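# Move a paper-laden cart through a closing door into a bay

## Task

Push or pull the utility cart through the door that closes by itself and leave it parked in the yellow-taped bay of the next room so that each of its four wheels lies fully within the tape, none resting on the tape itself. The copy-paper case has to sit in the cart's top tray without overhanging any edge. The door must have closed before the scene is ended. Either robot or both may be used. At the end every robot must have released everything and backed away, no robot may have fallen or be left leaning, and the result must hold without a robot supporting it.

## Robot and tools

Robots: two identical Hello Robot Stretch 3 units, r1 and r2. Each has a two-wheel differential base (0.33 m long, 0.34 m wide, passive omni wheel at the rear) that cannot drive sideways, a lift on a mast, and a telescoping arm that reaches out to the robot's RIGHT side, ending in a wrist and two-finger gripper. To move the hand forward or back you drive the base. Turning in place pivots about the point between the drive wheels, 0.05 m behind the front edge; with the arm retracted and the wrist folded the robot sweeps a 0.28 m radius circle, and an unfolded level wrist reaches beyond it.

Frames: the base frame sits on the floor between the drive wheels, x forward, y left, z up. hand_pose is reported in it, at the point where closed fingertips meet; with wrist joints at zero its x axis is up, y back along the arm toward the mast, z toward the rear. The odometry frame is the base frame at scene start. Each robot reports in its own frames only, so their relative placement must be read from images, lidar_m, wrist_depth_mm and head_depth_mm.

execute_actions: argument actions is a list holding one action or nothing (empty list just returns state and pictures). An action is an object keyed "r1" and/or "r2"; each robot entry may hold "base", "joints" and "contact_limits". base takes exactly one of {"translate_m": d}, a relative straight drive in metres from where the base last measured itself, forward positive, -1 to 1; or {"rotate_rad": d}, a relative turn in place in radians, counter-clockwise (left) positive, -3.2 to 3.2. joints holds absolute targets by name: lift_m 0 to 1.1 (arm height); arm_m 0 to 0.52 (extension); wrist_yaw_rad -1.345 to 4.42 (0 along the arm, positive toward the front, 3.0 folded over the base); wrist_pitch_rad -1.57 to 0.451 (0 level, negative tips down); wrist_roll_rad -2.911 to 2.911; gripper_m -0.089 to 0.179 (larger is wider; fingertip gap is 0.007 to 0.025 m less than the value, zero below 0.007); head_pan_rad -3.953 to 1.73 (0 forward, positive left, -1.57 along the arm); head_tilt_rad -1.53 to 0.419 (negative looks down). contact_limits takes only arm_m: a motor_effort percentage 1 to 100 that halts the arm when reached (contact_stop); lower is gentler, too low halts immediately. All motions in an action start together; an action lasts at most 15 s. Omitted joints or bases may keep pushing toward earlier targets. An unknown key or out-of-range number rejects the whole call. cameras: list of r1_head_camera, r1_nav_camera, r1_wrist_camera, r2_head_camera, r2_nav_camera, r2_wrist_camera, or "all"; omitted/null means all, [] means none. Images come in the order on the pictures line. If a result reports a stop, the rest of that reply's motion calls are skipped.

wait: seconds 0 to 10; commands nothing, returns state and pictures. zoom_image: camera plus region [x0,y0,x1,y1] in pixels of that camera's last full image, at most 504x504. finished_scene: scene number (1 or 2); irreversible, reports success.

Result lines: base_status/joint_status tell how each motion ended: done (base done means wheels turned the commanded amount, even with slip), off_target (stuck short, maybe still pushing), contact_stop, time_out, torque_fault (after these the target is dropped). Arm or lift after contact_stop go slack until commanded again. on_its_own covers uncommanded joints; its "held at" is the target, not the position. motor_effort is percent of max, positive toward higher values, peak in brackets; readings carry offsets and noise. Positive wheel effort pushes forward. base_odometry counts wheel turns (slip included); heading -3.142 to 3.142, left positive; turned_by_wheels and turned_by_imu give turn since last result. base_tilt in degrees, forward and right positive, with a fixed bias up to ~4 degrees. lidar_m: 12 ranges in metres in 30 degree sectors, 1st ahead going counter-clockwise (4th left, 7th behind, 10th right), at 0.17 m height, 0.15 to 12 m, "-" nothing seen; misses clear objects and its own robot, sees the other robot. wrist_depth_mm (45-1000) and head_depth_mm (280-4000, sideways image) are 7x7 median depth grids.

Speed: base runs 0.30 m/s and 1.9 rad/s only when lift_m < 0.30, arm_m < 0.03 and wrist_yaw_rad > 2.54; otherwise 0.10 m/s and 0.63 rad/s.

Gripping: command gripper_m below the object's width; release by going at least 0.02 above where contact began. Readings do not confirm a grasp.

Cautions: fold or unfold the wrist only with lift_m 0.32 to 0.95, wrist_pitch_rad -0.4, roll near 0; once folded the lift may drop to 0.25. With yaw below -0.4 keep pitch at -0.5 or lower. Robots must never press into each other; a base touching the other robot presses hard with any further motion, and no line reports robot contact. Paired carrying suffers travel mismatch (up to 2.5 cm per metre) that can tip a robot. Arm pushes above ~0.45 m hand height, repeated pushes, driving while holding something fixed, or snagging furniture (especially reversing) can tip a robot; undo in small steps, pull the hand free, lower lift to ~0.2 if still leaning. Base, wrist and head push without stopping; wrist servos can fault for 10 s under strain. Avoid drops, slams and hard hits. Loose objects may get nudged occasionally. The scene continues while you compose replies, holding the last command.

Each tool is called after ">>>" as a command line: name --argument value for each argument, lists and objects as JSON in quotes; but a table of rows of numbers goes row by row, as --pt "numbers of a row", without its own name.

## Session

>>> execute_actions --actions '[]'

Scene clock: 0.00 s.
r1.base_odometry: x=+0.000 y=+0.000 heading=+0.000 (m, m, rad; r1's odometry frame)
r1.turned_by_wheels: +0.000 (rad since the last result)
r1.turned_by_imu: +0.000 (rad since the last result)
r1.base_tilt: forward=+0.1 right=-0.4 (deg)
r1.lidar_m: 2.05 1.04 0.85 0.85 0.93 1.46 2.50 2.75 3.92 1.60 2.38 2.52
r1.head_depth_mm: 2148 2995 3021 3024 3055 2987 2075 / 2134 3050 3045 3113 3122 2972 2107 / 2139 3087 3164 3111 3174 2988 2110 / 2143 3160 3173 3196 3228 3046 2125 / 2117 2709 2708 2711 2721 2635 2119 / 1951 2051 2050 2037 2022 2029 1958 / 1637 1634 1625 1632 1625 1601 1603
r1.base_status: not commanded
r1.joint_positions: lift_m=+0.463 arm_m=-0.001 wrist_yaw_rad=+2.814 wrist_pitch_rad=-0.625 wrist_roll_rad=+0.001 gripper_m=+0.037 head_pan_rad=-0.010 head_tilt_rad=-0.014
r1.joint_status: not commanded
r1.motor_effort: left_wheel=+0 right_wheel=+0 lift_m=+28 arm_m=-1 wrist_yaw_rad=+0 wrist_pitch_rad=+4 wrist_roll_rad=+1 gripper_m=+0 head_pan_rad=+0 head_tilt_rad=+2 (%)
r1.hand_pose: x=+0.0412 y=+0.0389 z=+0.4326 quat_wxyz=(+0.325, +0.699, +0.105, +0.628) (m; r1's base frame)
r1.wrist_depth_mm: - 804 837 888 913 968 - / - 882 947 987 - - - / 950 963 995 998 965 939 906 / 870 - 855 836 799 801 785 / 750 704 740 709 703 686 672 / 650 636 - 624 601 602 592 / 579 581 - 547 547 537 528
r2.base_odometry: x=+0.000 y=+0.000 heading=+0.000 (m, m, rad; r2's odometry frame)
r2.turned_by_wheels: +0.000 (rad since the last result)
r2.turned_by_imu: +0.000 (rad since the last result)
r2.base_tilt: forward=+0.2 right=-0.1 (deg)
r2.lidar_m: 1.64 2.36 2.41 2.51 1.51 1.49 2.58 2.42 1.96 1.33 1.26 1.28
r2.head_depth_mm: 1467 1467 1456 1462 1455 1459 1446 / 1650 1638 1643 1640 1631 1632 1629 / 1826 1883 1864 1862 1860 1843 1849 / 2030 2144 2153 2144 2151 2145 2017 / 2030 2473 2477 2494 2506 2552 2094 / 2044 2344 2379 2406 2415 2443 2073 / 2074 2215 2230 2245 2288 2303 2068
r2.base_status: not commanded
r2.joint_positions: lift_m=+0.543 arm_m=+0.001 wrist_yaw_rad=+2.909 wrist_pitch_rad=-0.426 wrist_roll_rad=-0.011 gripper_m=+0.037 head_pan_rad=+0.017 head_tilt_rad=-0.012
r2.joint_status: not commanded
r2.motor_effort: left_wheel=+1 right_wheel=+0 lift_m=+34 arm_m=+0 wrist_yaw_rad=+0 wrist_pitch_rad=+6 wrist_roll_rad=+0 gripper_m=-1 head_pan_rad=-1 head_tilt_rad=+1 (%)
r2.hand_pose: x=+0.0301 y=+0.0716 z=+0.5538 quat_wxyz=(+0.228, +0.700, +0.070, +0.673) (m; r2's base frame)
r2.wrist_depth_mm: - - - - - - - / - - - - - - - / - - - - - - - / - - - - - - - / 940 - 991 - 974 979 995 / 802 - - 819 829 806 829 / 701 676 707 707 720 725 712
pictures: r1_head_camera (sideways: a quarter turn clockwise sets it upright), r1_nav_camera (sideways: a quarter turn counterclockwise sets it upright), r1_wrist_camera, r2_head_camera (sideways: a quarter turn clockwise sets it upright), r2_nav_camera (sideways: a quarter turn counterclockwise sets it upright), r2_wrist_camera
camera_calibration (this result's frames):
r1_head_camera: T_world_to_cam=[[-0.0505673, 0.00532162, -0.998706, 1.32322], [-0.0207689, 0.999764, 0.00637884, -0.00544351], [0.998505, 0.0210646, -0.0504448, 0.0122395], [0, 0, 0, 1]] pos_world=[0.0545775, -0.00185728, 1.32216]
r1_nav_camera: T_world_to_cam=[[-0.0227011, 0.0459884, 0.998684, -1.26197], [-0.0140577, -0.998857, 0.0456769, -0.00106699], [0.999643, -0.0130023, 0.0233217, -0.0755711], [0, 0, 0, 1]] pos_world=[0.046881, 0.0559875, 1.26212]
r1_wrist_camera: T_world_to_cam=[[0.942098, -0.329693, -0.0612644, 0.0107734], [-0.278945, -0.669082, -0.688853, 0.37293], [0.186119, 0.666057, -0.722308, 0.446232], [0, 0, 0, 1]] pos_world=[0.0108251, -0.0441433, 0.579871]
r2_head_camera: T_world_to_cam=[[-0.0634603, -0.0314877, -0.997487, 1.31892], [-0.0399023, 0.998783, -0.02899, 0.0388243], [0.997186, 0.0379623, -0.0646395, 0.0420157], [0, 0, 0, 1]] pos_world=[0.0433505, 0.00115758, 1.31944]
r2_nav_camera: T_world_to_cam=[[0.0110987, -0.000900858, 0.999938, -1.25534], [0.00563, -0.999984, -0.000963389, 0.0526095], [0.999923, 0.00564035, -0.0110935, -0.041156], [0, 0, 0, 1]] pos_world=[0.0547893, 0.0517099, 1.25486]
r2_wrist_camera: T_world_to_cam=[[0.963178, -0.265716, 0.0410165, -0.0429438], [-0.113641, -0.540601, -0.833569, 0.541176], [0.243666, 0.798214, -0.550891, 0.407638], [0, 0, 0, 1]] pos_world=[0.00353463, -0.044233, 0.677433]
Images, in order (width x height): r1_head_camera 896x504, r1_nav_camera 672x504, r1_wrist_camera 644x364, r2_head_camera 896x504, r2_nav_camera 672x504, r2_wrist_camera 644x364.

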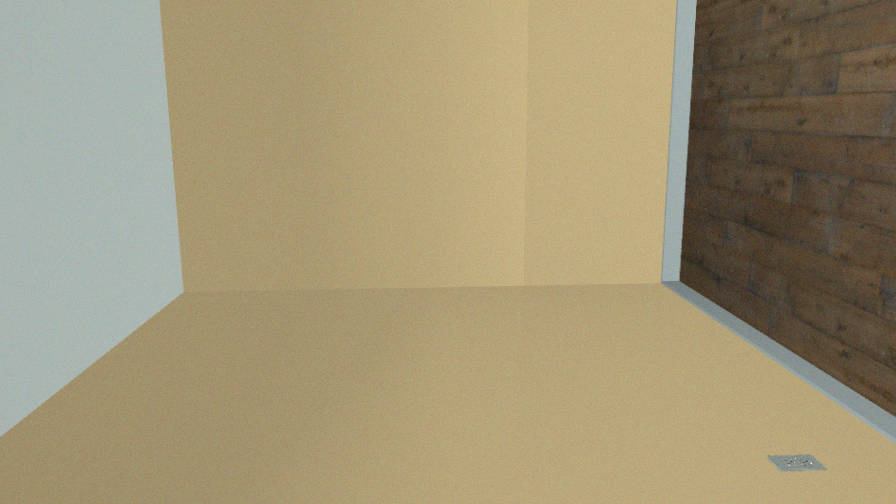

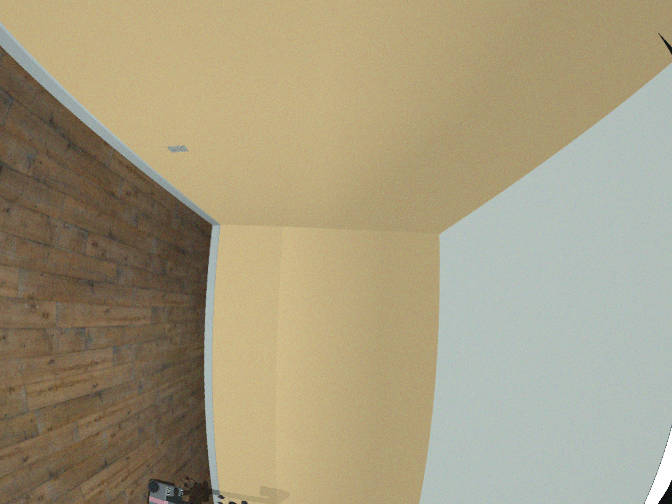

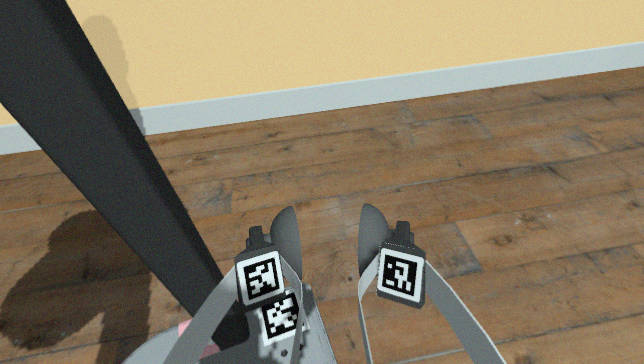

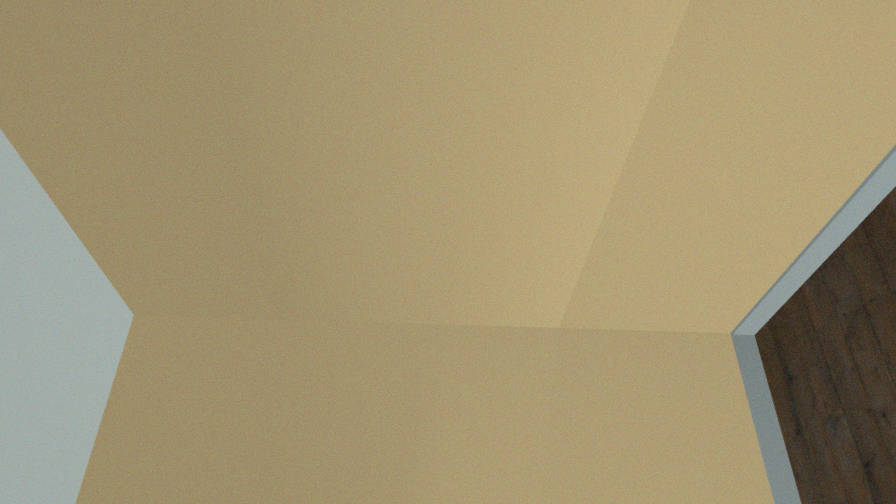

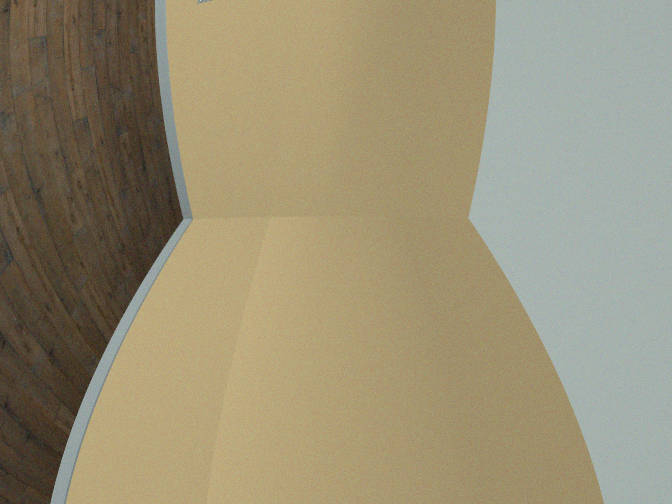

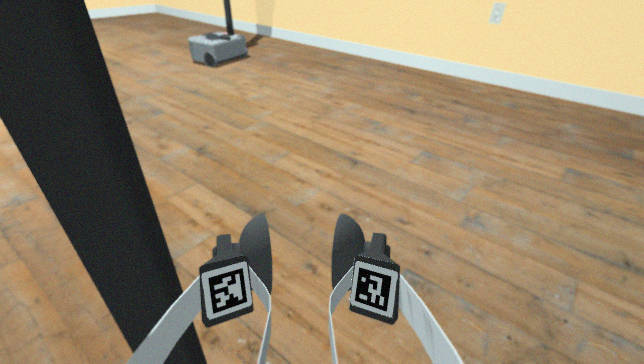

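Look around with heads.

>>> execute_actions --actions '[{"r1":{"joints":{"head_pan_rad":-1.6,"head_tilt_rad":-0.5}},"r2":{"joints":{"head_pan_rad":1.6,"head_tilt_rad":-0.5}}}]' --cameras '["r1_nav_camera","r2_nav_camera"]'

>>> execute_actions --actions '[{"r1":{"joints":{"head_pan_rad":-3.3,"head_tilt_rad":-0.5}},"r2":{"joints":{"head_pan_rad":-2.2,"head_tilt_rad":-0.5}}}]' --cameras '["r1_nav_camera","r2_nav_camera"]'

Scene clock: 1.47 s.
r1.base_odometry: x=+0.000 y=+0.000 heading=+0.000 (m, m, rad; r1's odometry frame)
r1.turned_by_wheels: +0.000 (rad since the last result)
r1.turned_by_imu: +0.000 (rad since the last result)
r1.base_tilt: forward=+0.1 right=-0.4 (deg)
r1.lidar_m: 2.05 1.04 0.85 0.84 0.93 1.46 2.50 2.75 3.88 1.60 2.39 2.53
r1.head_depth_mm: 3180 3388 3565 2470 1888 1527 1282 / 3223 1916 2051 2195 1892 1529 1286 / 3277 1624 2063 2035 1899 1542 1291 / 3330 2090 2087 2225 1910 1549 1295 / 3347 3587 3100 2221 1921 1554 1302 / 3408 3756 3701 2541 1945 1560 1306 / 3505 3819 3776 2546 1941 1558 1308
r1.base_status: not commanded
r1.joint_positions: lift_m=+0.463 arm_m=-0.001 wrist_yaw_rad=+2.814 wrist_pitch_rad=-0.625 wrist_roll_rad=+0.001 gripper_m=+0.037 head_pan_rad=-1.593 head_tilt_rad=-0.494
r1.joint_status: all done
r1.motor_effort: left_wheel=+0(0) right_wheel=+0(0) lift_m=+28(28) arm_m=-1(1) wrist_yaw_rad=+0(0) wrist_pitch_rad=+4(4) wrist_roll_rad=+1(1) gripper_m=-1(0) head_pan_rad=-5(64) head_tilt_rad=-2(24) (%)
r1.hand_pose: x=+0.0412 y=+0.0389 z=+0.4326 quat_wxyz=(+0.325, +0.699, +0.105, +0.628) (m; r1's base frame)
r1.wrist_depth_mm: - 797 832 871 929 976 - / - 883 931 987 - - - / 937 987 - - 971 952 927 / 874 - 833 835 799 801 785 / 745 716 734 704 712 688 670 / 649 630 - 619 607 596 596 / 578 580 - 551 542 535 532
r2.base_odometry: x=+0.000 y=+0.000 heading=+0.000 (m, m, rad; r2's odometry frame)
r2.turned_by_wheels: +0.000 (rad since the last result)
r2.turned_by_imu: +0.000 (rad since the last result)
r2.base_tilt: forward=+0.1 right=-0.1 (deg)
r2.lidar_m: 1.65 2.36 2.40 2.52 1.51 1.50 2.58 2.42 1.96 1.34 1.26 1.28
r2.head_depth_mm: 2529 2682 2779 2603 1943 1559 1298 / 2812 2988 3160 2591 1947 1558 1292 / 3035 3292 3389 2567 1929 1549 1293 / 3596 3851 3557 2589 1906 1546 1290 / - - 3788 2558 1922 1539 1283 / - - 3727 2514 1916 1539 1276 / 3799 - 3762 2520 1903 1527 1293
r2.base_status: not commanded
r2.joint_positions: lift_m=+0.543 arm_m=+0.001 wrist_yaw_rad=+2.909 wrist_pitch_rad=-0.426 wrist_roll_rad=-0.011 gripper_m=+0.037 head_pan_rad=+1.593 head_tilt_rad=-0.494
r2.joint_status: all done
r2.motor_effort: left_wheel=+1(0) right_wheel=+0(0) lift_m=+34(34) arm_m=+1(1) wrist_yaw_rad=-1(1) wrist_pitch_rad=+6(6) wrist_roll_rad=+0(0) gripper_m=+0(0) head_pan_rad=+4(42) head_tilt_rad=-3(28) (%)
r2.hand_pose: x=+0.0301 y=+0.0716 z=+0.5538 quat_wxyz=(+0.228, +0.700, +0.070, +0.673) (m; r2's base frame)
r2.wrist_depth_mm: - - - - - - - / - - - - - - - / - - - - - - - / - - - - - - - / 955 - - - 990 998 - / 806 - - 811 819 833 837 / 703 689 704 713 711 727 732
pictures: r1_nav_camera (sideways: a quarter turn counterclockwise sets it upright), r2_nav_camera (sideways: a quarter turn counterclockwise sets it upright)
camera_calibration (this result's frames):
r1_nav_camera: T_world_to_cam=[[0.0360659, -0.441518, 0.896527, -1.12873], [-0.999095, 0.00431193, 0.0423156, 0.00934578], [-0.0225488, -0.897242, -0.440963, 0.534978], [0, 0, 0, 1]] pos_world=[0.062109, -0.0183881, 1.24744]
r2_nav_camera: T_world_to_cam=[[-0.00929909, 0.473031, 0.880997, -1.09977], [0.999928, 0.0111147, 0.00458663, 0.0393199], [-0.00762243, 0.880976, -0.4731, 0.566317], [0, 0, 0, 1]] pos_world=[-0.0452272, 0.0208747, 1.23663]
Images, in order (width x height): r1_nav_camera 672x504, r2_nav_camera 672x504.

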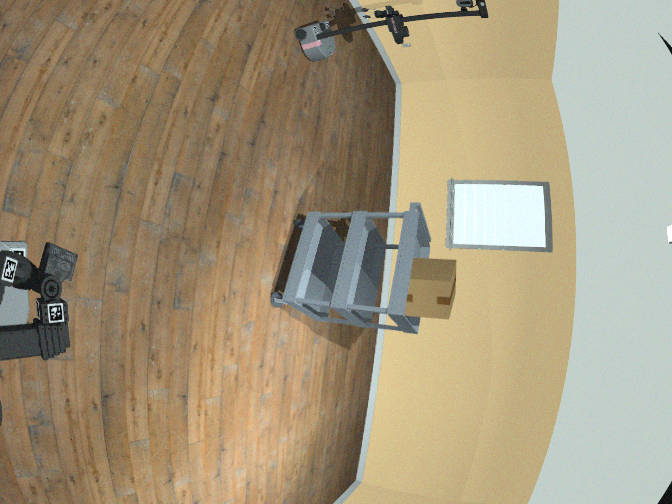

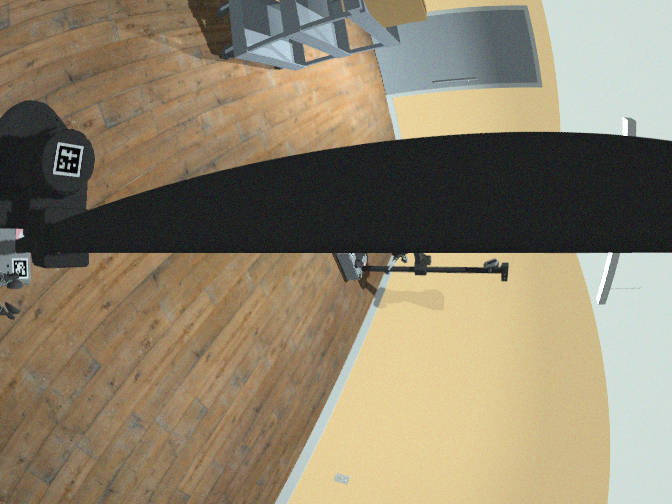

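Scene clock: 3.67 s.
r1.base_odometry: x=+0.000 y=+0.000 heading=+0.000 (m, m, rad; r1's odometry frame)
r1.turned_by_wheels: +0.000 (rad since the last result)
r1.turned_by_imu: +0.000 (rad since the last result)
r1.base_tilt: forward=+0.0 right=-0.4 (deg)
r1.lidar_m: 2.05 1.04 0.85 0.84 0.93 1.46 2.49 2.75 3.90 1.60 2.39 2.52
r1.head_depth_mm: 2073 2270 2488 2476 1888 1530 1286 / 2080 2269 2498 2487 1882 1528 1283 / 2084 2300 2514 2501 1913 1543 1289 / 2111 2298 2514 2508 1914 1553 1295 / 2125 2313 2544 2510 1916 1553 1298 / 2125 2312 2556 2546 1933 1558 1303 / 2140 2335 2584 2562 1954 1559 1312
r1.base_status: not commanded
r1.joint_positions: lift_m=+0.463 arm_m=-0.001 wrist_yaw_rad=+2.814 wrist_pitch_rad=-0.625 wrist_roll_rad=+0.001 gripper_m=+0.037 head_pan_rad=-3.293 head_tilt_rad=-0.494
r1.joint_status: all done
r1.motor_effort: left_wheel=+0(0) right_wheel=+0(0) lift_m=+28(28) arm_m=-1(1) wrist_yaw_rad=+0(0) wrist_pitch_rad=+4(4) wrist_roll_rad=+0(0) gripper_m=+0(0) head_pan_rad=-5(61) head_tilt_rad=-3(3) (%)
r1.hand_pose: x=+0.0412 y=+0.0389 z=+0.4326 quat_wxyz=(+0.325, +0.699, +0.105, +0.628) (m; r1's base frame)
r1.wrist_depth_mm: - 814 836 882 936 995 - / - 889 944 970 - - - / 945 963 983 988 969 947 922 / 868 - 848 830 811 799 773 / 744 709 729 710 695 681 672 / 652 639 - 624 600 600 595 / 575 575 - 549 539 540 531
r2.base_odometry: x=+0.000 y=+0.000 heading=+0.000 (m, m, rad; r2's odometry frame)
r2.turned_by_wheels: +0.000 (rad since the last result)
r2.turned_by_imu: +0.000 (rad since the last result)
r2.base_tilt: forward=+0.2 right=-0.1 (deg)
r2.lidar_m: 1.65 2.36 2.41 2.52 1.51 1.50 2.57 2.41 1.96 1.34 1.25 1.28
r2.head_depth_mm: 1953 2110 2285 2425 1947 1558 1297 / 2013 2173 2388 2476 1936 1550 1292 / 2077 2228 2469 2563 1935 1550 1291 / 2145 2333 2553 2545 1913 1533 1291 / 2222 2407 2624 2544 1912 1535 1283 / 2029 2154 2322 2358 1913 1529 1280 / 1744 1831 1935 2060 1911 1527 1284
r2.base_status: not commanded
r2.joint_positions: lift_m=+0.543 arm_m=+0.001 wrist_yaw_rad=+2.909 wrist_pitch_rad=-0.426 wrist_roll_rad=-0.011 gripper_m=+0.037 head_pan_rad=-2.193 head_tilt_rad=-0.494
r2.joint_status: all done
r2.motor_effort: left_wheel=+1(1) right_wheel=+0(0) lift_m=+34(34) arm_m=+1(1) wrist_yaw_rad=-1(0) wrist_pitch_rad=+6(6) wrist_roll_rad=+0(0) gripper_m=-1(0) head_pan_rad=-3(43) head_tilt_rad=-3(2) (%)
r2.hand_pose: x=+0.0301 y=+0.0716 z=+0.5538 quat_wxyz=(+0.228, +0.700, +0.070, +0.673) (m; r2's base frame)
r2.wrist_depth_mm: - - - - - - - / - - - - - - - / - - - - - - - / - - - - - - - / 940 - - - - 988 - / 815 - - 819 819 837 851 / 700 693 704 708 721 715 720
pictures: r1_nav_camera (sideways: a quarter turn counterclockwise sets it upright), r2_nav_camera (sideways: a quarter turn counterclockwise sets it upright)
camera_calibration (this result's frames):
r1_nav_camera: T_world_to_cam=[[-0.442712, 0.021162, 0.896414, -1.12566], [0.133005, 0.990212, 0.042311, 0.00244586], [-0.886744, 0.13796, -0.441193, 0.54055], [0, 0, 0, 1]] pos_world=[-0.0193381, -0.0531747, 1.24744]
r2_nav_camera: T_world_to_cam=[[-0.276698, -0.384094, 0.880857, -1.09795], [-0.806354, 0.591416, 0.00458983, 0.0503341], [-0.522716, -0.709013, -0.473359, 0.569796], [0, 0, 0, 1]] pos_world=[0.0346274, -0.0474929, 1.23663]
Images, in order (width x height): r1_nav_camera 672x504, r2_nav_camera 672x504.

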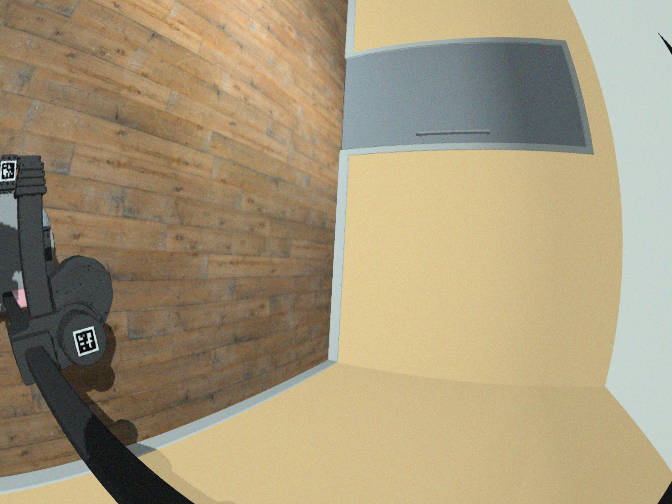

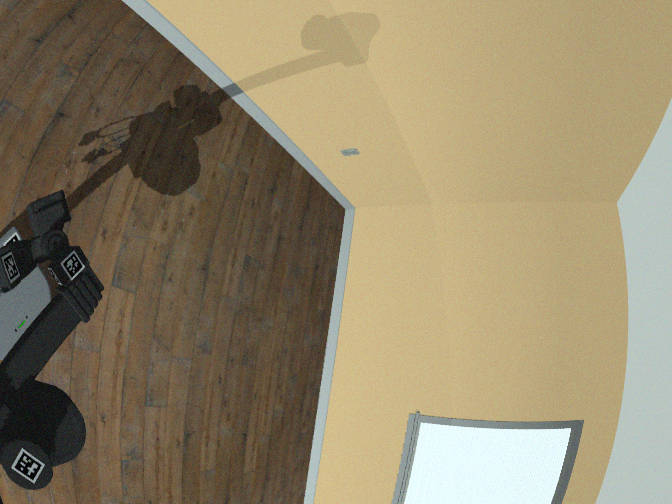

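>>> execute_actions --actions '[{"r1":{"joints":{"head_pan_rad":-1.65,"head_tilt_rad":-0.3}},"r2":{"joints":{"head_pan_rad":1.73,"head_tilt_rad":-0.2}}}]' --cameras '["r1_head_camera","r2_nav_camera"]'

Scene clock: 6.37 s.
r1.base_odometry: x=+0.000 y=+0.000 heading=+0.000 (m, m, rad; r1's odometry frame)
r1.turned_by_wheels: +0.000 (rad since the last result)
r1.turned_by_imu: +0.000 (rad since the last result)
r1.base_tilt: forward=+0.0 right=-0.4 (deg)
r1.lidar_m: 2.05 1.04 0.85 0.84 0.93 1.47 2.50 2.76 3.89 1.60 2.39 2.52
r1.head_depth_mm: 3248 3396 3576 3626 2450 1831 1471 / 3237 3444 3668 3444 2345 1841 1477 / 3350 3508 1769 1834 1973 1835 1481 / 3332 3560 1791 2117 1995 1855 1486 / 3378 3557 3674 2109 2152 1873 1488 / 3401 3594 3776 3482 2413 1872 1488 / 3438 3611 - 3798 2526 1882 1493
r1.base_status: not commanded
r1.joint_positions: lift_m=+0.463 arm_m=-0.001 wrist_yaw_rad=+2.814 wrist_pitch_rad=-0.625 wrist_roll_rad=+0.001 gripper_m=+0.037 head_pan_rad=-1.657 head_tilt_rad=-0.310
r1.joint_status: all done
r1.motor_effort: left_wheel=+0(0) right_wheel=+0(0) lift_m=+28(28) arm_m=+0(1) wrist_yaw_rad=-1(0) wrist_pitch_rad=+4(4) wrist_roll_rad=+1(1) gripper_m=+0(1) head_pan_rad=+5(61) head_tilt_rad=+4(17) (%)
r1.hand_pose: x=+0.0412 y=+0.0389 z=+0.4326 quat_wxyz=(+0.325, +0.699, +0.105, +0.628) (m; r1's base frame)
r1.wrist_depth_mm: - 805 843 867 932 974 - / - 888 938 991 - - - / 945 975 997 - 957 936 936 / 865 - 842 821 808 801 784 / 741 714 734 715 702 684 676 / 651 629 - 620 605 596 593 / 579 581 - 553 549 539 531
r2.base_odometry: x=+0.000 y=+0.000 heading=+0.000 (m, m, rad; r2's odometry frame)
r2.turned_by_wheels: +0.000 (rad since the last result)
r2.turned_by_imu: +0.001 (rad since the last result)
r2.base_tilt: forward=+0.1 right=-0.1 (deg)
r2.lidar_m: 1.65 2.36 2.40 2.52 1.51 1.49 2.58 2.42 1.96 1.34 1.26 1.28
r2.head_depth_mm: 2889 2993 3080 3123 3018 2150 1645 / 3237 3450 3410 3500 2881 2141 1632 / 3300 - - - 2698 2120 1626 / 3366 - - - 3055 2109 1628 / 3562 - - - 3003 2122 1618 / 3557 - - - 2984 2086 1626 / 3469 - - - 2972 2146 -
r2.base_status: not commanded
r2.joint_positions: lift_m=+0.543 arm_m=+0.001 wrist_yaw_rad=+2.909 wrist_pitch_rad=-0.426 wrist_roll_rad=-0.011 gripper_m=+0.037 head_pan_rad=+1.723 head_tilt_rad=-0.211
r2.joint_status: all done
r2.motor_effort: left_wheel=+1(1) right_wheel=+0(0) lift_m=+35(34) arm_m=+1(1) wrist_yaw_rad=+0(0) wrist_pitch_rad=+6(6) wrist_roll_rad=+0(0) gripper_m=-1(1) head_pan_rad=+3(41) head_tilt_rad=+5(25) (%)
r2.hand_pose: x=+0.0301 y=+0.0716 z=+0.5538 quat_wxyz=(+0.228, +0.700, +0.070, +0.673) (m; r2's base frame)
r2.wrist_depth_mm: - - - - - - - / - - - - - - - / - - - - - - - / - - - - - - - / 923 - 992 - 980 993 - / 804 - - 816 835 824 845 / 699 691 699 708 718 719 715
pictures: r1_head_camera (sideways: a quarter turn clockwise sets it upright), r2_nav_camera (sideways: a quarter turn counterclockwise sets it upright)
camera_calibration (this result's frames):
r1_head_camera: T_world_to_cam=[[0.0341496, 0.338452, -0.940364, 1.24637], [0.998163, -0.0586572, 0.0151369, -0.0230569], [-0.050036, -0.939154, -0.339834, 0.395312], [0, 0, 0, 1]] pos_world=[0.000231214, -0.0519317, 1.30673]
r2_nav_camera: T_world_to_cam=[[-0.0305249, 0.20653, 0.977964, -1.22622], [0.990177, 0.139814, 0.00137964, 0.0435534], [-0.136448, 0.968399, -0.208769, 0.223099], [0, 0, 0, 1]] pos_world=[-0.0501144, 0.031113, 1.24572]
Images, in order (width x height): r1_head_camera 896x504, r2_nav_camera 672x504.

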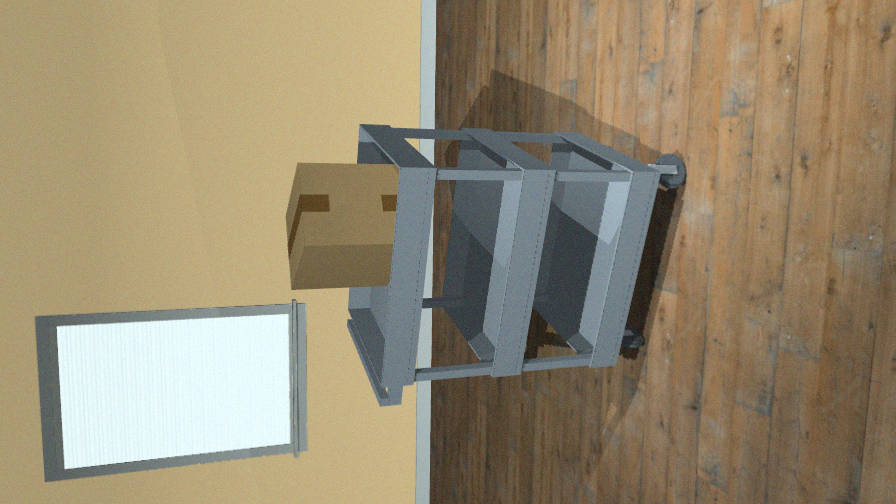

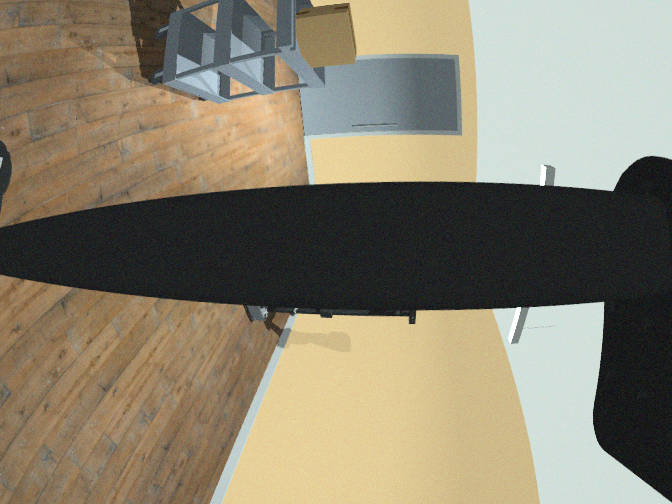

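>>> execute_actions --actions '[{"r1":{"joints":{"lift_m":0.25,"wrist_yaw_rad":3.0,"wrist_pitch_rad":-0.4,"head_pan_rad":0,"head_tilt_rad":-0.4}},"r2":{"joints":{"lift_m":0.25,"wrist_yaw_rad":3.0,"wrist_pitch_rad":-0.4,"head_pan_rad":0,"head_tilt_rad":-0.5}}}]' --cameras '[]'

>>> execute_actions --actions '[{"r1":{"base":{"rotate_rad":-2.45}},"r2":{"base":{"translate_m":-1.0}}}]' --cameras '["r1_nav_camera","r1_head_camera"]'

Scene clock: 13.60 s.
r1.base_odometry: x=+0.000 y=+0.000 heading=+0.000 (m, m, rad; r1's odometry frame)
r1.turned_by_wheels: +0.000 (rad since the last result)
r1.turned_by_imu: +0.001 (rad since the last result)
r1.base_tilt: forward=+0.0 right=-0.4 (deg)
r1.lidar_m: 2.05 1.04 0.85 0.84 0.93 1.46 2.50 2.76 3.89 1.60 2.39 2.52
r1.head_depth_mm: 2672 2842 3093 2959 2160 1673 1366 / 2703 2926 3139 2995 2161 1690 1381 / 2772 2953 3201 3015 2159 1681 1381 / 2825 3026 3234 3015 2184 1687 1384 / 2527 2637 2704 2726 2179 1702 1385 / 1922 1990 2029 2089 2026 1710 1398 / 1559 1601 1641 1661 1697 1645 1404
r1.base_status: not commanded
r1.joint_positions: lift_m=+0.250 arm_m=-0.001 wrist_yaw_rad=+2.999 wrist_pitch_rad=-0.420 wrist_roll_rad=+0.001 gripper_m=+0.037 head_pan_rad=-0.007 head_tilt_rad=-0.395
r1.joint_status: all done
r1.motor_effort: left_wheel=+0(0) right_wheel=+0(0) lift_m=+25(27) arm_m=-1(1) wrist_yaw_rad=+1(1) wrist_pitch_rad=+7(7) wrist_roll_rad=+1(0) gripper_m=-1(0) head_pan_rad=+4(62) head_tilt_rad=-2(10) (%)
r1.hand_pose: x=+0.0107 y=+0.0775 z=+0.2625 quat_wxyz=(+0.197, +0.700, +0.098, +0.679) (m; r1's base frame)
r1.wrist_depth_mm: 831 - 835 818 825 803 797 / 906 - 920 897 882 886 890 / 953 937 947 932 911 888 845 / 769 754 729 706 679 668 650 / 609 589 - 561 562 538 532 / 495 502 - - 449 452 441 / 438 - - - 394 390 383
r2.base_odometry: x=+0.000 y=+0.000 heading=+0.000 (m, m, rad; r2's odometry frame)
r2.turned_by_wheels: +0.000 (rad since the last result)
r2.turned_by_imu: +0.001 (rad since the last result)
r2.base_tilt: forward=+0.2 right=-0.1 (deg)
r2.lidar_m: 1.65 2.36 2.40 2.51 1.51 1.50 2.57 2.41 1.96 1.34 1.26 1.28
r2.head_depth_mm: 1327 1406 1492 1580 1678 1569 1298 / 1468 1557 1670 1793 1863 1555 1300 / 1651 1775 1903 2061 1920 1551 1297 / 1870 2029 2217 2354 1923 1538 1292 / 2140 2350 2583 2551 1928 1540 1287 / 2102 2273 2476 2552 1905 1532 1285 / 2005 2155 2320 2422 1904 1527 1278
r2.base_status: not commanded
r2.joint_positions: lift_m=+0.251 arm_m=+0.001 wrist_yaw_rad=+2.997 wrist_pitch_rad=-0.422 wrist_roll_rad=-0.011 gripper_m=+0.037 head_pan_rad=+0.007 head_tilt_rad=-0.494
r2.joint_status: all done
r2.motor_effort: left_wheel=+1(1) right_wheel=+0(0) lift_m=+15(29) arm_m=+1(1) wrist_yaw_rad=+2(5) wrist_pitch_rad=+9(10) wrist_roll_rad=+0(0) gripper_m=+0(0) head_pan_rad=-3(43) head_tilt_rad=-3(22) (%)
r2.hand_pose: x=+0.0110 y=+0.0758 z=+0.2624 quat_wxyz=(+0.197, +0.696, +0.099, +0.683) (m; r2's base frame)
r2.wrist_depth_mm: - - - - - - - / - - - - - - - / 823 - 876 868 902 898 933 / 662 - 680 681 689 690 706 / 538 529 583 572 559 564 561 / 470 - - - 474 476 477 / - - - - 403 408 412
pictures: none
No camera images: the call's "cameras" was empty. Leave "cameras" out to get every camera's image.

Scene clock: 18.63 s.
r1.base_odometry: x=+0.000 y=+0.000 heading=-2.450 (m, m, rad; r1's odometry frame)
r1.turned_by_wheels: -2.450 (rad since the last result)
r1.turned_by_imu: -2.466 (rad since the last result)
r1.base_tilt: forward=+0.1 right=-0.4 (deg)
r1.lidar_m: 3.06 1.60 1.65 3.60 3.28 1.47 0.93 0.84 0.85 1.04 2.03 2.51
r1.head_depth_mm: 2526 2648 2819 2911 2158 1678 1374 / 2762 2926 3154 2970 2141 1683 1377 / 3040 3252 3513 3016 2162 1675 1386 / 3357 3642 - 3052 2182 1684 1391 / 3766 - - 3027 2180 1706 1389 / 3636 3838 - 3087 2191 1698 1395 / 3382 3576 3844 3107 2194 1709 1398
r1.base_status: done
r1.joint_positions: lift_m=+0.250 arm_m=-0.001 wrist_yaw_rad=+2.999 wrist_pitch_rad=-0.420 wrist_roll_rad=+0.001 gripper_m=+0.037 head_pan_rad=-0.007 head_tilt_rad=-0.396
r1.joint_status: not commanded
r1.motor_effort: left_wheel=+1(7) right_wheel=-1(5) lift_m=+25(25) arm_m=-1(1) wrist_yaw_rad=+1(2) wrist_pitch_rad=+6(6) wrist_roll_rad=+0(0) gripper_m=+0(1) head_pan_rad=+4(6) head_tilt_rad=-2(3) (%)
r1.hand_pose: x=+0.0107 y=+0.0775 z=+0.2625 quat_wxyz=(+0.197, +0.700, +0.098, +0.679) (m; r1's base frame)
r1.wrist_depth_mm: - - - - - - - / - - - - - - - / - - 973 946 907 874 854 / 763 757 715 711 675 667 649 / 603 585 - 562 557 544 531 / 495 504 - - 448 455 444 / 435 - - - 397 390 386
r2.base_odometry: x=-1.000 y=+0.000 heading=+0.000 (m, m, rad; r2's odometry frame)
r2.turned_by_wheels: +0.000 (rad since the last result)
r2.turned_by_imu: -0.002 (rad since the last result)
r2.base_tilt: forward=+0.1 right=-0.1 (deg)
r2.lidar_m: 2.40 3.19 2.65 1.01 1.01 2.48 1.69 1.59 1.61 1.96 1.83 1.86
r2.head_depth_mm: 1927 2040 2158 2265 1950 1557 1304 / 2150 2281 2424 2459 1941 1553 1294 / 2387 2578 2766 2565 1945 1546 1291 / 2709 2943 3142 2590 1923 1538 1289 / 2979 3218 3443 2545 1914 1543 1279 / 2816 3034 3299 2538 1916 1532 1285 / 2694 2897 3095 2520 1907 1537 1281
r2.base_status: done
r2.joint_positions: lift_m=+0.251 arm_m=+0.001 wrist_yaw_rad=+2.998 wrist_pitch_rad=-0.422 wrist_roll_rad=-0.011 gripper_m=+0.037 head_pan_rad=+0.007 head_tilt_rad=-0.495
r2.joint_status: not commanded
r2.motor_effort: left_wheel=+1(9) right_wheel=+0(6) lift_m=+15(16) arm_m=+1(1) wrist_yaw_rad=+2(3) wrist_pitch_rad=+9(10) wrist_roll_rad=+0(0) gripper_m=-1(1) head_pan_rad=-3(4) head_tilt_rad=-3(3) (%)
r2.hand_pose: x=+0.0108 y=+0.0758 z=+0.2624 quat_wxyz=(+0.197, +0.696, +0.099, +0.683) (m; r2's base frame)
r2.wrist_depth_mm: - 952 - - - - - / - - - - - - - / 846 - 868 889 879 912 923 / 655 - 675 688 682 695 704 / 538 536 583 574 564 560 562 / 470 - - - 470 476 480 / - - - - 404 409 414
pictures: r1_head_camera (sideways: a quarter turn clockwise sets it upright), r1_nav_camera (sideways: a quarter turn counterclockwise sets it upright)
camera_calibration (this result's frames):
r1_head_camera: T_world_to_cam=[[-0.419141, 0.00772069, -0.907889, 1.20676], [-0.019381, 0.99966, 0.0174486, -0.0198577], [0.907714, 0.0249092, -0.418848, 0.492296], [0, 0, 0, 1]] pos_world=[0.0585519, -0.00172881, 1.30215]
r1_nav_camera: T_world_to_cam=[[0.351015, 0.0433163, 0.935367, -1.18133], [0.00646166, -0.999018, 0.0438391, 0.00122292], [0.936348, -0.00934415, -0.35095, 0.411993], [0, 0, 0, 1]] pos_world=[0.028888, 0.0562423, 1.24951]
Images, in order (width x height): r1_head_camera 896x504, r1_nav_camera 672x504.

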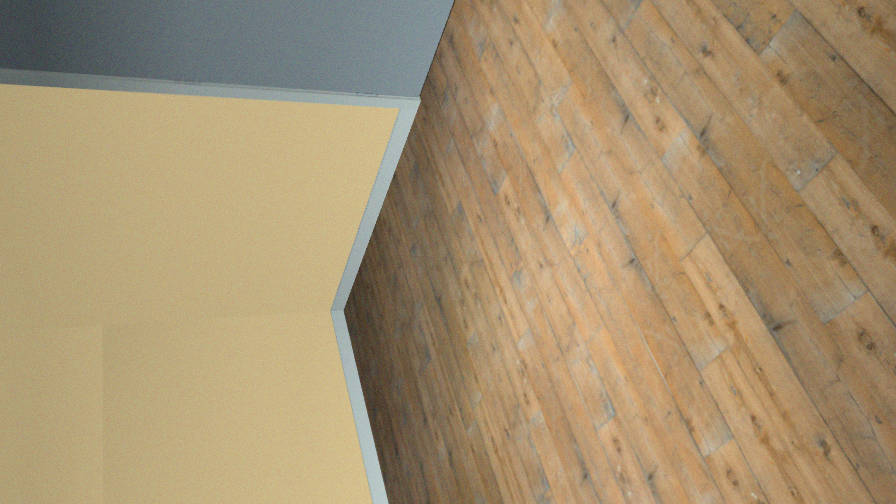

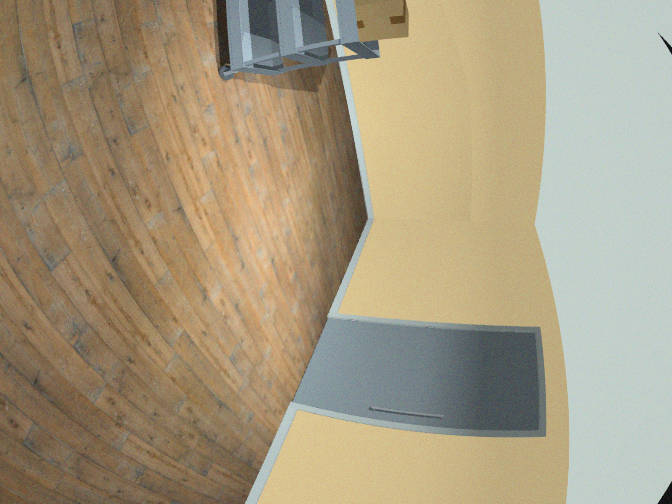

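>>> execute_actions --actions '[{"r1":{"base":{"translate_m":1.0}},"r2":{"base":{"translate_m":-0.36}}}]' --cameras '[]'

>>> execute_actions --actions '[{"r1":{"base":{"translate_m":1.0}},"r2":{"base":{"rotate_rad":1.95}}}]' --cameras '["r1_nav_camera","r2_nav_camera","r2_head_camera"]'

Scene clock: 24.17 s.
r1.base_odometry: x=-0.770 y=-0.638 heading=-2.450 (m, m, rad; r1's odometry frame)
r1.turned_by_wheels: +0.000 (rad since the last result)
r1.turned_by_imu: -0.001 (rad since the last result)
r1.base_tilt: forward=+0.0 right=-0.4 (deg)
r1.lidar_m: 2.27 3.12 1.09 1.06 3.89 2.80 1.78 1.61 1.62 1.98 1.86 1.86
r1.head_depth_mm: 1880 2001 2110 2255 2147 1669 1365 / 2059 2197 2335 2499 2150 1676 1371 / 2271 2447 2636 2710 2137 1685 1381 / 2524 2734 2956 3001 2167 1696 1384 / 2836 3118 3397 3042 2176 1705 1383 / 2933 3126 3316 3047 2191 1697 1392 / 2763 2940 3083 3089 2198 1712 1401
r1.base_status: done
r1.joint_positions: lift_m=+0.250 arm_m=-0.001 wrist_yaw_rad=+2.999 wrist_pitch_rad=-0.419 wrist_roll_rad=+0.001 gripper_m=+0.037 head_pan_rad=-0.007 head_tilt_rad=-0.396
r1.joint_status: not commanded
r1.motor_effort: left_wheel=+1(7) right_wheel=-2(3) lift_m=+25(25) arm_m=-1(1) wrist_yaw_rad=+0(2) wrist_pitch_rad=+6(7) wrist_roll_rad=+1(0) gripper_m=+0(1) head_pan_rad=+5(5) head_tilt_rad=-3(2) (%)
r1.hand_pose: x=+0.0106 y=+0.0776 z=+0.2626 quat_wxyz=(+0.196, +0.700, +0.098, +0.679) (m; r1's base frame)
r1.wrist_depth_mm: - - - - - - - / - - - - - - - / - - 973 936 910 881 862 / 766 754 727 715 690 668 655 / 607 582 - 568 560 540 534 / 492 505 - - 450 453 447 / 439 - - - 393 391 384
r2.base_odometry: x=-1.360 y=+0.000 heading=+0.000 (m, m, rad; r2's odometry frame)
r2.turned_by_wheels: +0.000 (rad since the last result)
r2.turned_by_imu: +0.000 (rad since the last result)
r2.base_tilt: forward=+0.2 right=-0.1 (deg)
r2.lidar_m: 2.67 3.47 1.08 0.91 3.79 2.02 1.37 1.29 1.31 1.68 2.05 2.08
r2.head_depth_mm: 2150 2276 2412 2474 1970 1565 1298 / 2376 2536 2698 2590 1941 1562 1292 / 2668 2857 3059 2573 1929 1546 1298 / 3025 3290 3439 2544 1922 1551 1288 / 3309 3523 3706 2558 1930 1540 1290 / 3116 3342 3548 2534 1909 1536 1286 / 2929 3129 3376 2523 1901 1529 1281
r2.base_status: done
r2.joint_positions: lift_m=+0.251 arm_m=+0.001 wrist_yaw_rad=+2.998 wrist_pitch_rad=-0.422 wrist_roll_rad=-0.011 gripper_m=+0.037 head_pan_rad=+0.007 head_tilt_rad=-0.495
r2.joint_status: not commanded
r2.motor_effort: left_wheel=+1(8) right_wheel=+0(7) lift_m=+15(15) arm_m=+1(1) wrist_yaw_rad=+1(2) wrist_pitch_rad=+9(9) wrist_roll_rad=+0(0) gripper_m=-1(1) head_pan_rad=-4(4) head_tilt_rad=-2(3) (%)
r2.hand_pose: x=+0.0108 y=+0.0758 z=+0.2624 quat_wxyz=(+0.197, +0.696, +0.099, +0.683) (m; r2's base frame)
r2.wrist_depth_mm: - - 939 - - - - / - - - - - - - / 830 - 880 875 878 902 921 / 660 - 690 681 695 701 705 / 537 528 577 566 556 568 566 / 464 - - - 474 475 482 / - - - - 402 410 411
pictures: none
No camera images: the call's "cameras" was empty. Leave "cameras" out to get every camera's image.

Scene clock: 29.20 s.
r1.base_odometry: x=-1.540 y=-1.276 heading=-2.450 (m, m, rad; r1's odometry frame)
r1.turned_by_wheels: +0.000 (rad since the last result)
r1.turned_by_imu: -0.001 (rad since the last result)
r1.base_tilt: forward=+0.2 right=-0.4 (deg)
r1.lidar_m: 1.50 2.37 2.38 2.84 1.26 4.12 2.63 2.37 2.15 1.34 1.22 1.23
r1.head_depth_mm: 1235 1302 1381 1480 1574 1624 1372 / 1348 1441 1527 1644 1769 1685 1376 / 1494 1591 1713 1857 1976 1687 1376 / 1660 1793 1944 2126 2129 1693 1382 / 1869 2049 2242 2479 2183 1697 1386 / 2140 2322 2507 2650 2200 1708 1394 / 2109 2222 2346 2515 2216 1705 1393
r1.base_status: done
r1.joint_positions: lift_m=+0.250 arm_m=-0.001 wrist_yaw_rad=+2.999 wrist_pitch_rad=-0.419 wrist_roll_rad=+0.001 gripper_m=+0.037 head_pan_rad=-0.007 head_tilt_rad=-0.396
r1.joint_status: not commanded
r1.motor_effort: left_wheel=+1(8) right_wheel=-1(3) lift_m=+25(25) arm_m=-1(1) wrist_yaw_rad=+0(0) wrist_pitch_rad=+6(6) wrist_roll_rad=+1(0) gripper_m=+1(0) head_pan_rad=+6(5) head_tilt_rad=-1(1) (%)
r1.hand_pose: x=+0.0106 y=+0.0776 z=+0.2626 quat_wxyz=(+0.196, +0.700, +0.097, +0.679) (m; r1's base frame)
r1.wrist_depth_mm: - - - - - - - / - - - - - - - / - - 985 942 900 894 866 / 758 747 723 708 685 665 653 / 603 586 - 562 559 543 535 / 499 502 - - 447 452 450 / 435 - - - 395 390 384
r2.base_odometry: x=-1.360 y=+0.000 heading=+1.950 (m, m, rad; r2's odometry frame)
r2.turned_by_wheels: +1.950 (rad since the last result)
r2.turned_by_imu: +1.936 (rad since the last result)
r2.base_tilt: forward=+0.2 right=-0.1 (deg)
r2.lidar_m: 0.91 2.44 1.47 1.29 1.29 1.52 2.05 2.04 2.42 3.49 3.51 0.91
r2.head_depth_mm: 3431 3660 1087 1076 1248 1380 1300 / 3266 3575 1314 1419 1202 1336 1293 / 3273 3549 3822 2568 1870 1550 1290 / 3196 3492 3705 2566 1926 1540 1293 / 3145 3434 3577 2540 1924 1542 1284 / 3087 3327 3556 2550 1922 1527 1283 / 2997 3268 3498 2528 1919 1529 1283
r2.base_status: done
r2.joint_positions: lift_m=+0.251 arm_m=+0.001 wrist_yaw_rad=+2.998 wrist_pitch_rad=-0.422 wrist_roll_rad=-0.011 gripper_m=+0.037 head_pan_rad=+0.007 head_tilt_rad=-0.495
r2.joint_status: not commanded
r2.motor_effort: left_wheel=-1(9) right_wheel=+2(13) lift_m=+15(15) arm_m=+0(0) wrist_yaw_rad=+1(2) wrist_pitch_rad=+9(9) wrist_roll_rad=+0(0) gripper_m=-1(0) head_pan_rad=-3(4) head_tilt_rad=-3(3) (%)
r2.hand_pose: x=+0.0108 y=+0.0758 z=+0.2624 quat_wxyz=(+0.197, +0.696, +0.099, +0.683) (m; r2's base frame)
r2.wrist_depth_mm: 968 - - - - - - / - - - - - - - / 833 - 870 878 901 900 925 / 664 - 675 676 691 700 706 / 538 526 588 569 554 569 568 / 467 - - - 475 475 479 / - - - - 407 411 413
pictures: r1_nav_camera (sideways: a quarter turn counterclockwise sets it upright), r2_head_camera (sideways: a quarter turn clockwise sets it upright), r2_nav_camera (sideways: a quarter turn counterclockwise sets it upright)
camera_calibration (this result's frames):
r1_nav_camera: T_world_to_cam=[[0.351683, 0.043317, 0.935116, -1.18101], [0.00650798, -0.999018, 0.0438295, 0.00123518], [0.936096, -0.00932837, -0.35162, 0.412866], [0, 0, 0, 1]] pos_world=[0.0288497, 0.0562429, 1.2495]
r2_head_camera: T_world_to_cam=[[-0.51982, -0.0339943, -0.853599, 1.13378], [-0.0403775, 0.999069, -0.0151987, 0.0208583], [0.853321, 0.0265656, -0.520709, 0.636458], [0, 0, 0, 1]] pos_world=[0.0471013, 0.000795311, 1.29952]
r2_nav_camera: T_world_to_cam=[[0.474318, 0.00220321, 0.880351, -1.10187], [-0.0038955, -0.999982, 0.00460143, 0.045424], [0.880345, -0.00561195, -0.474301, 0.562463], [0, 0, 0, 1]] pos_world=[0.0276541, 0.0510073, 1.2366]
Images, in order (width x height): r1_nav_camera 672x504, r2_head_camera 896x504, r2_nav_camera 672x504.

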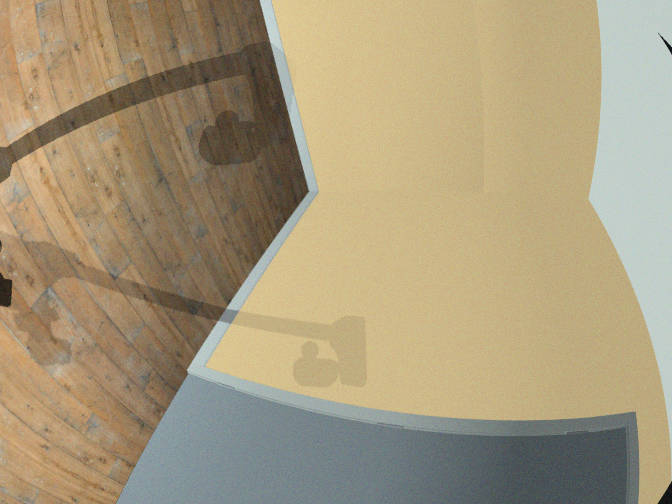

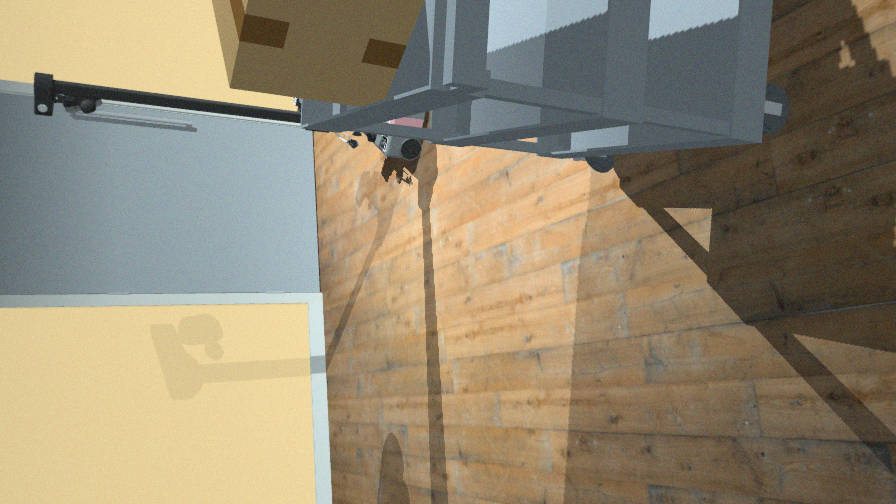

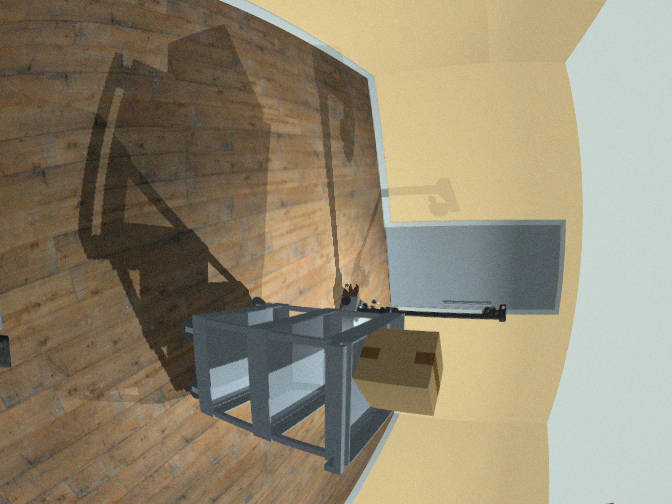

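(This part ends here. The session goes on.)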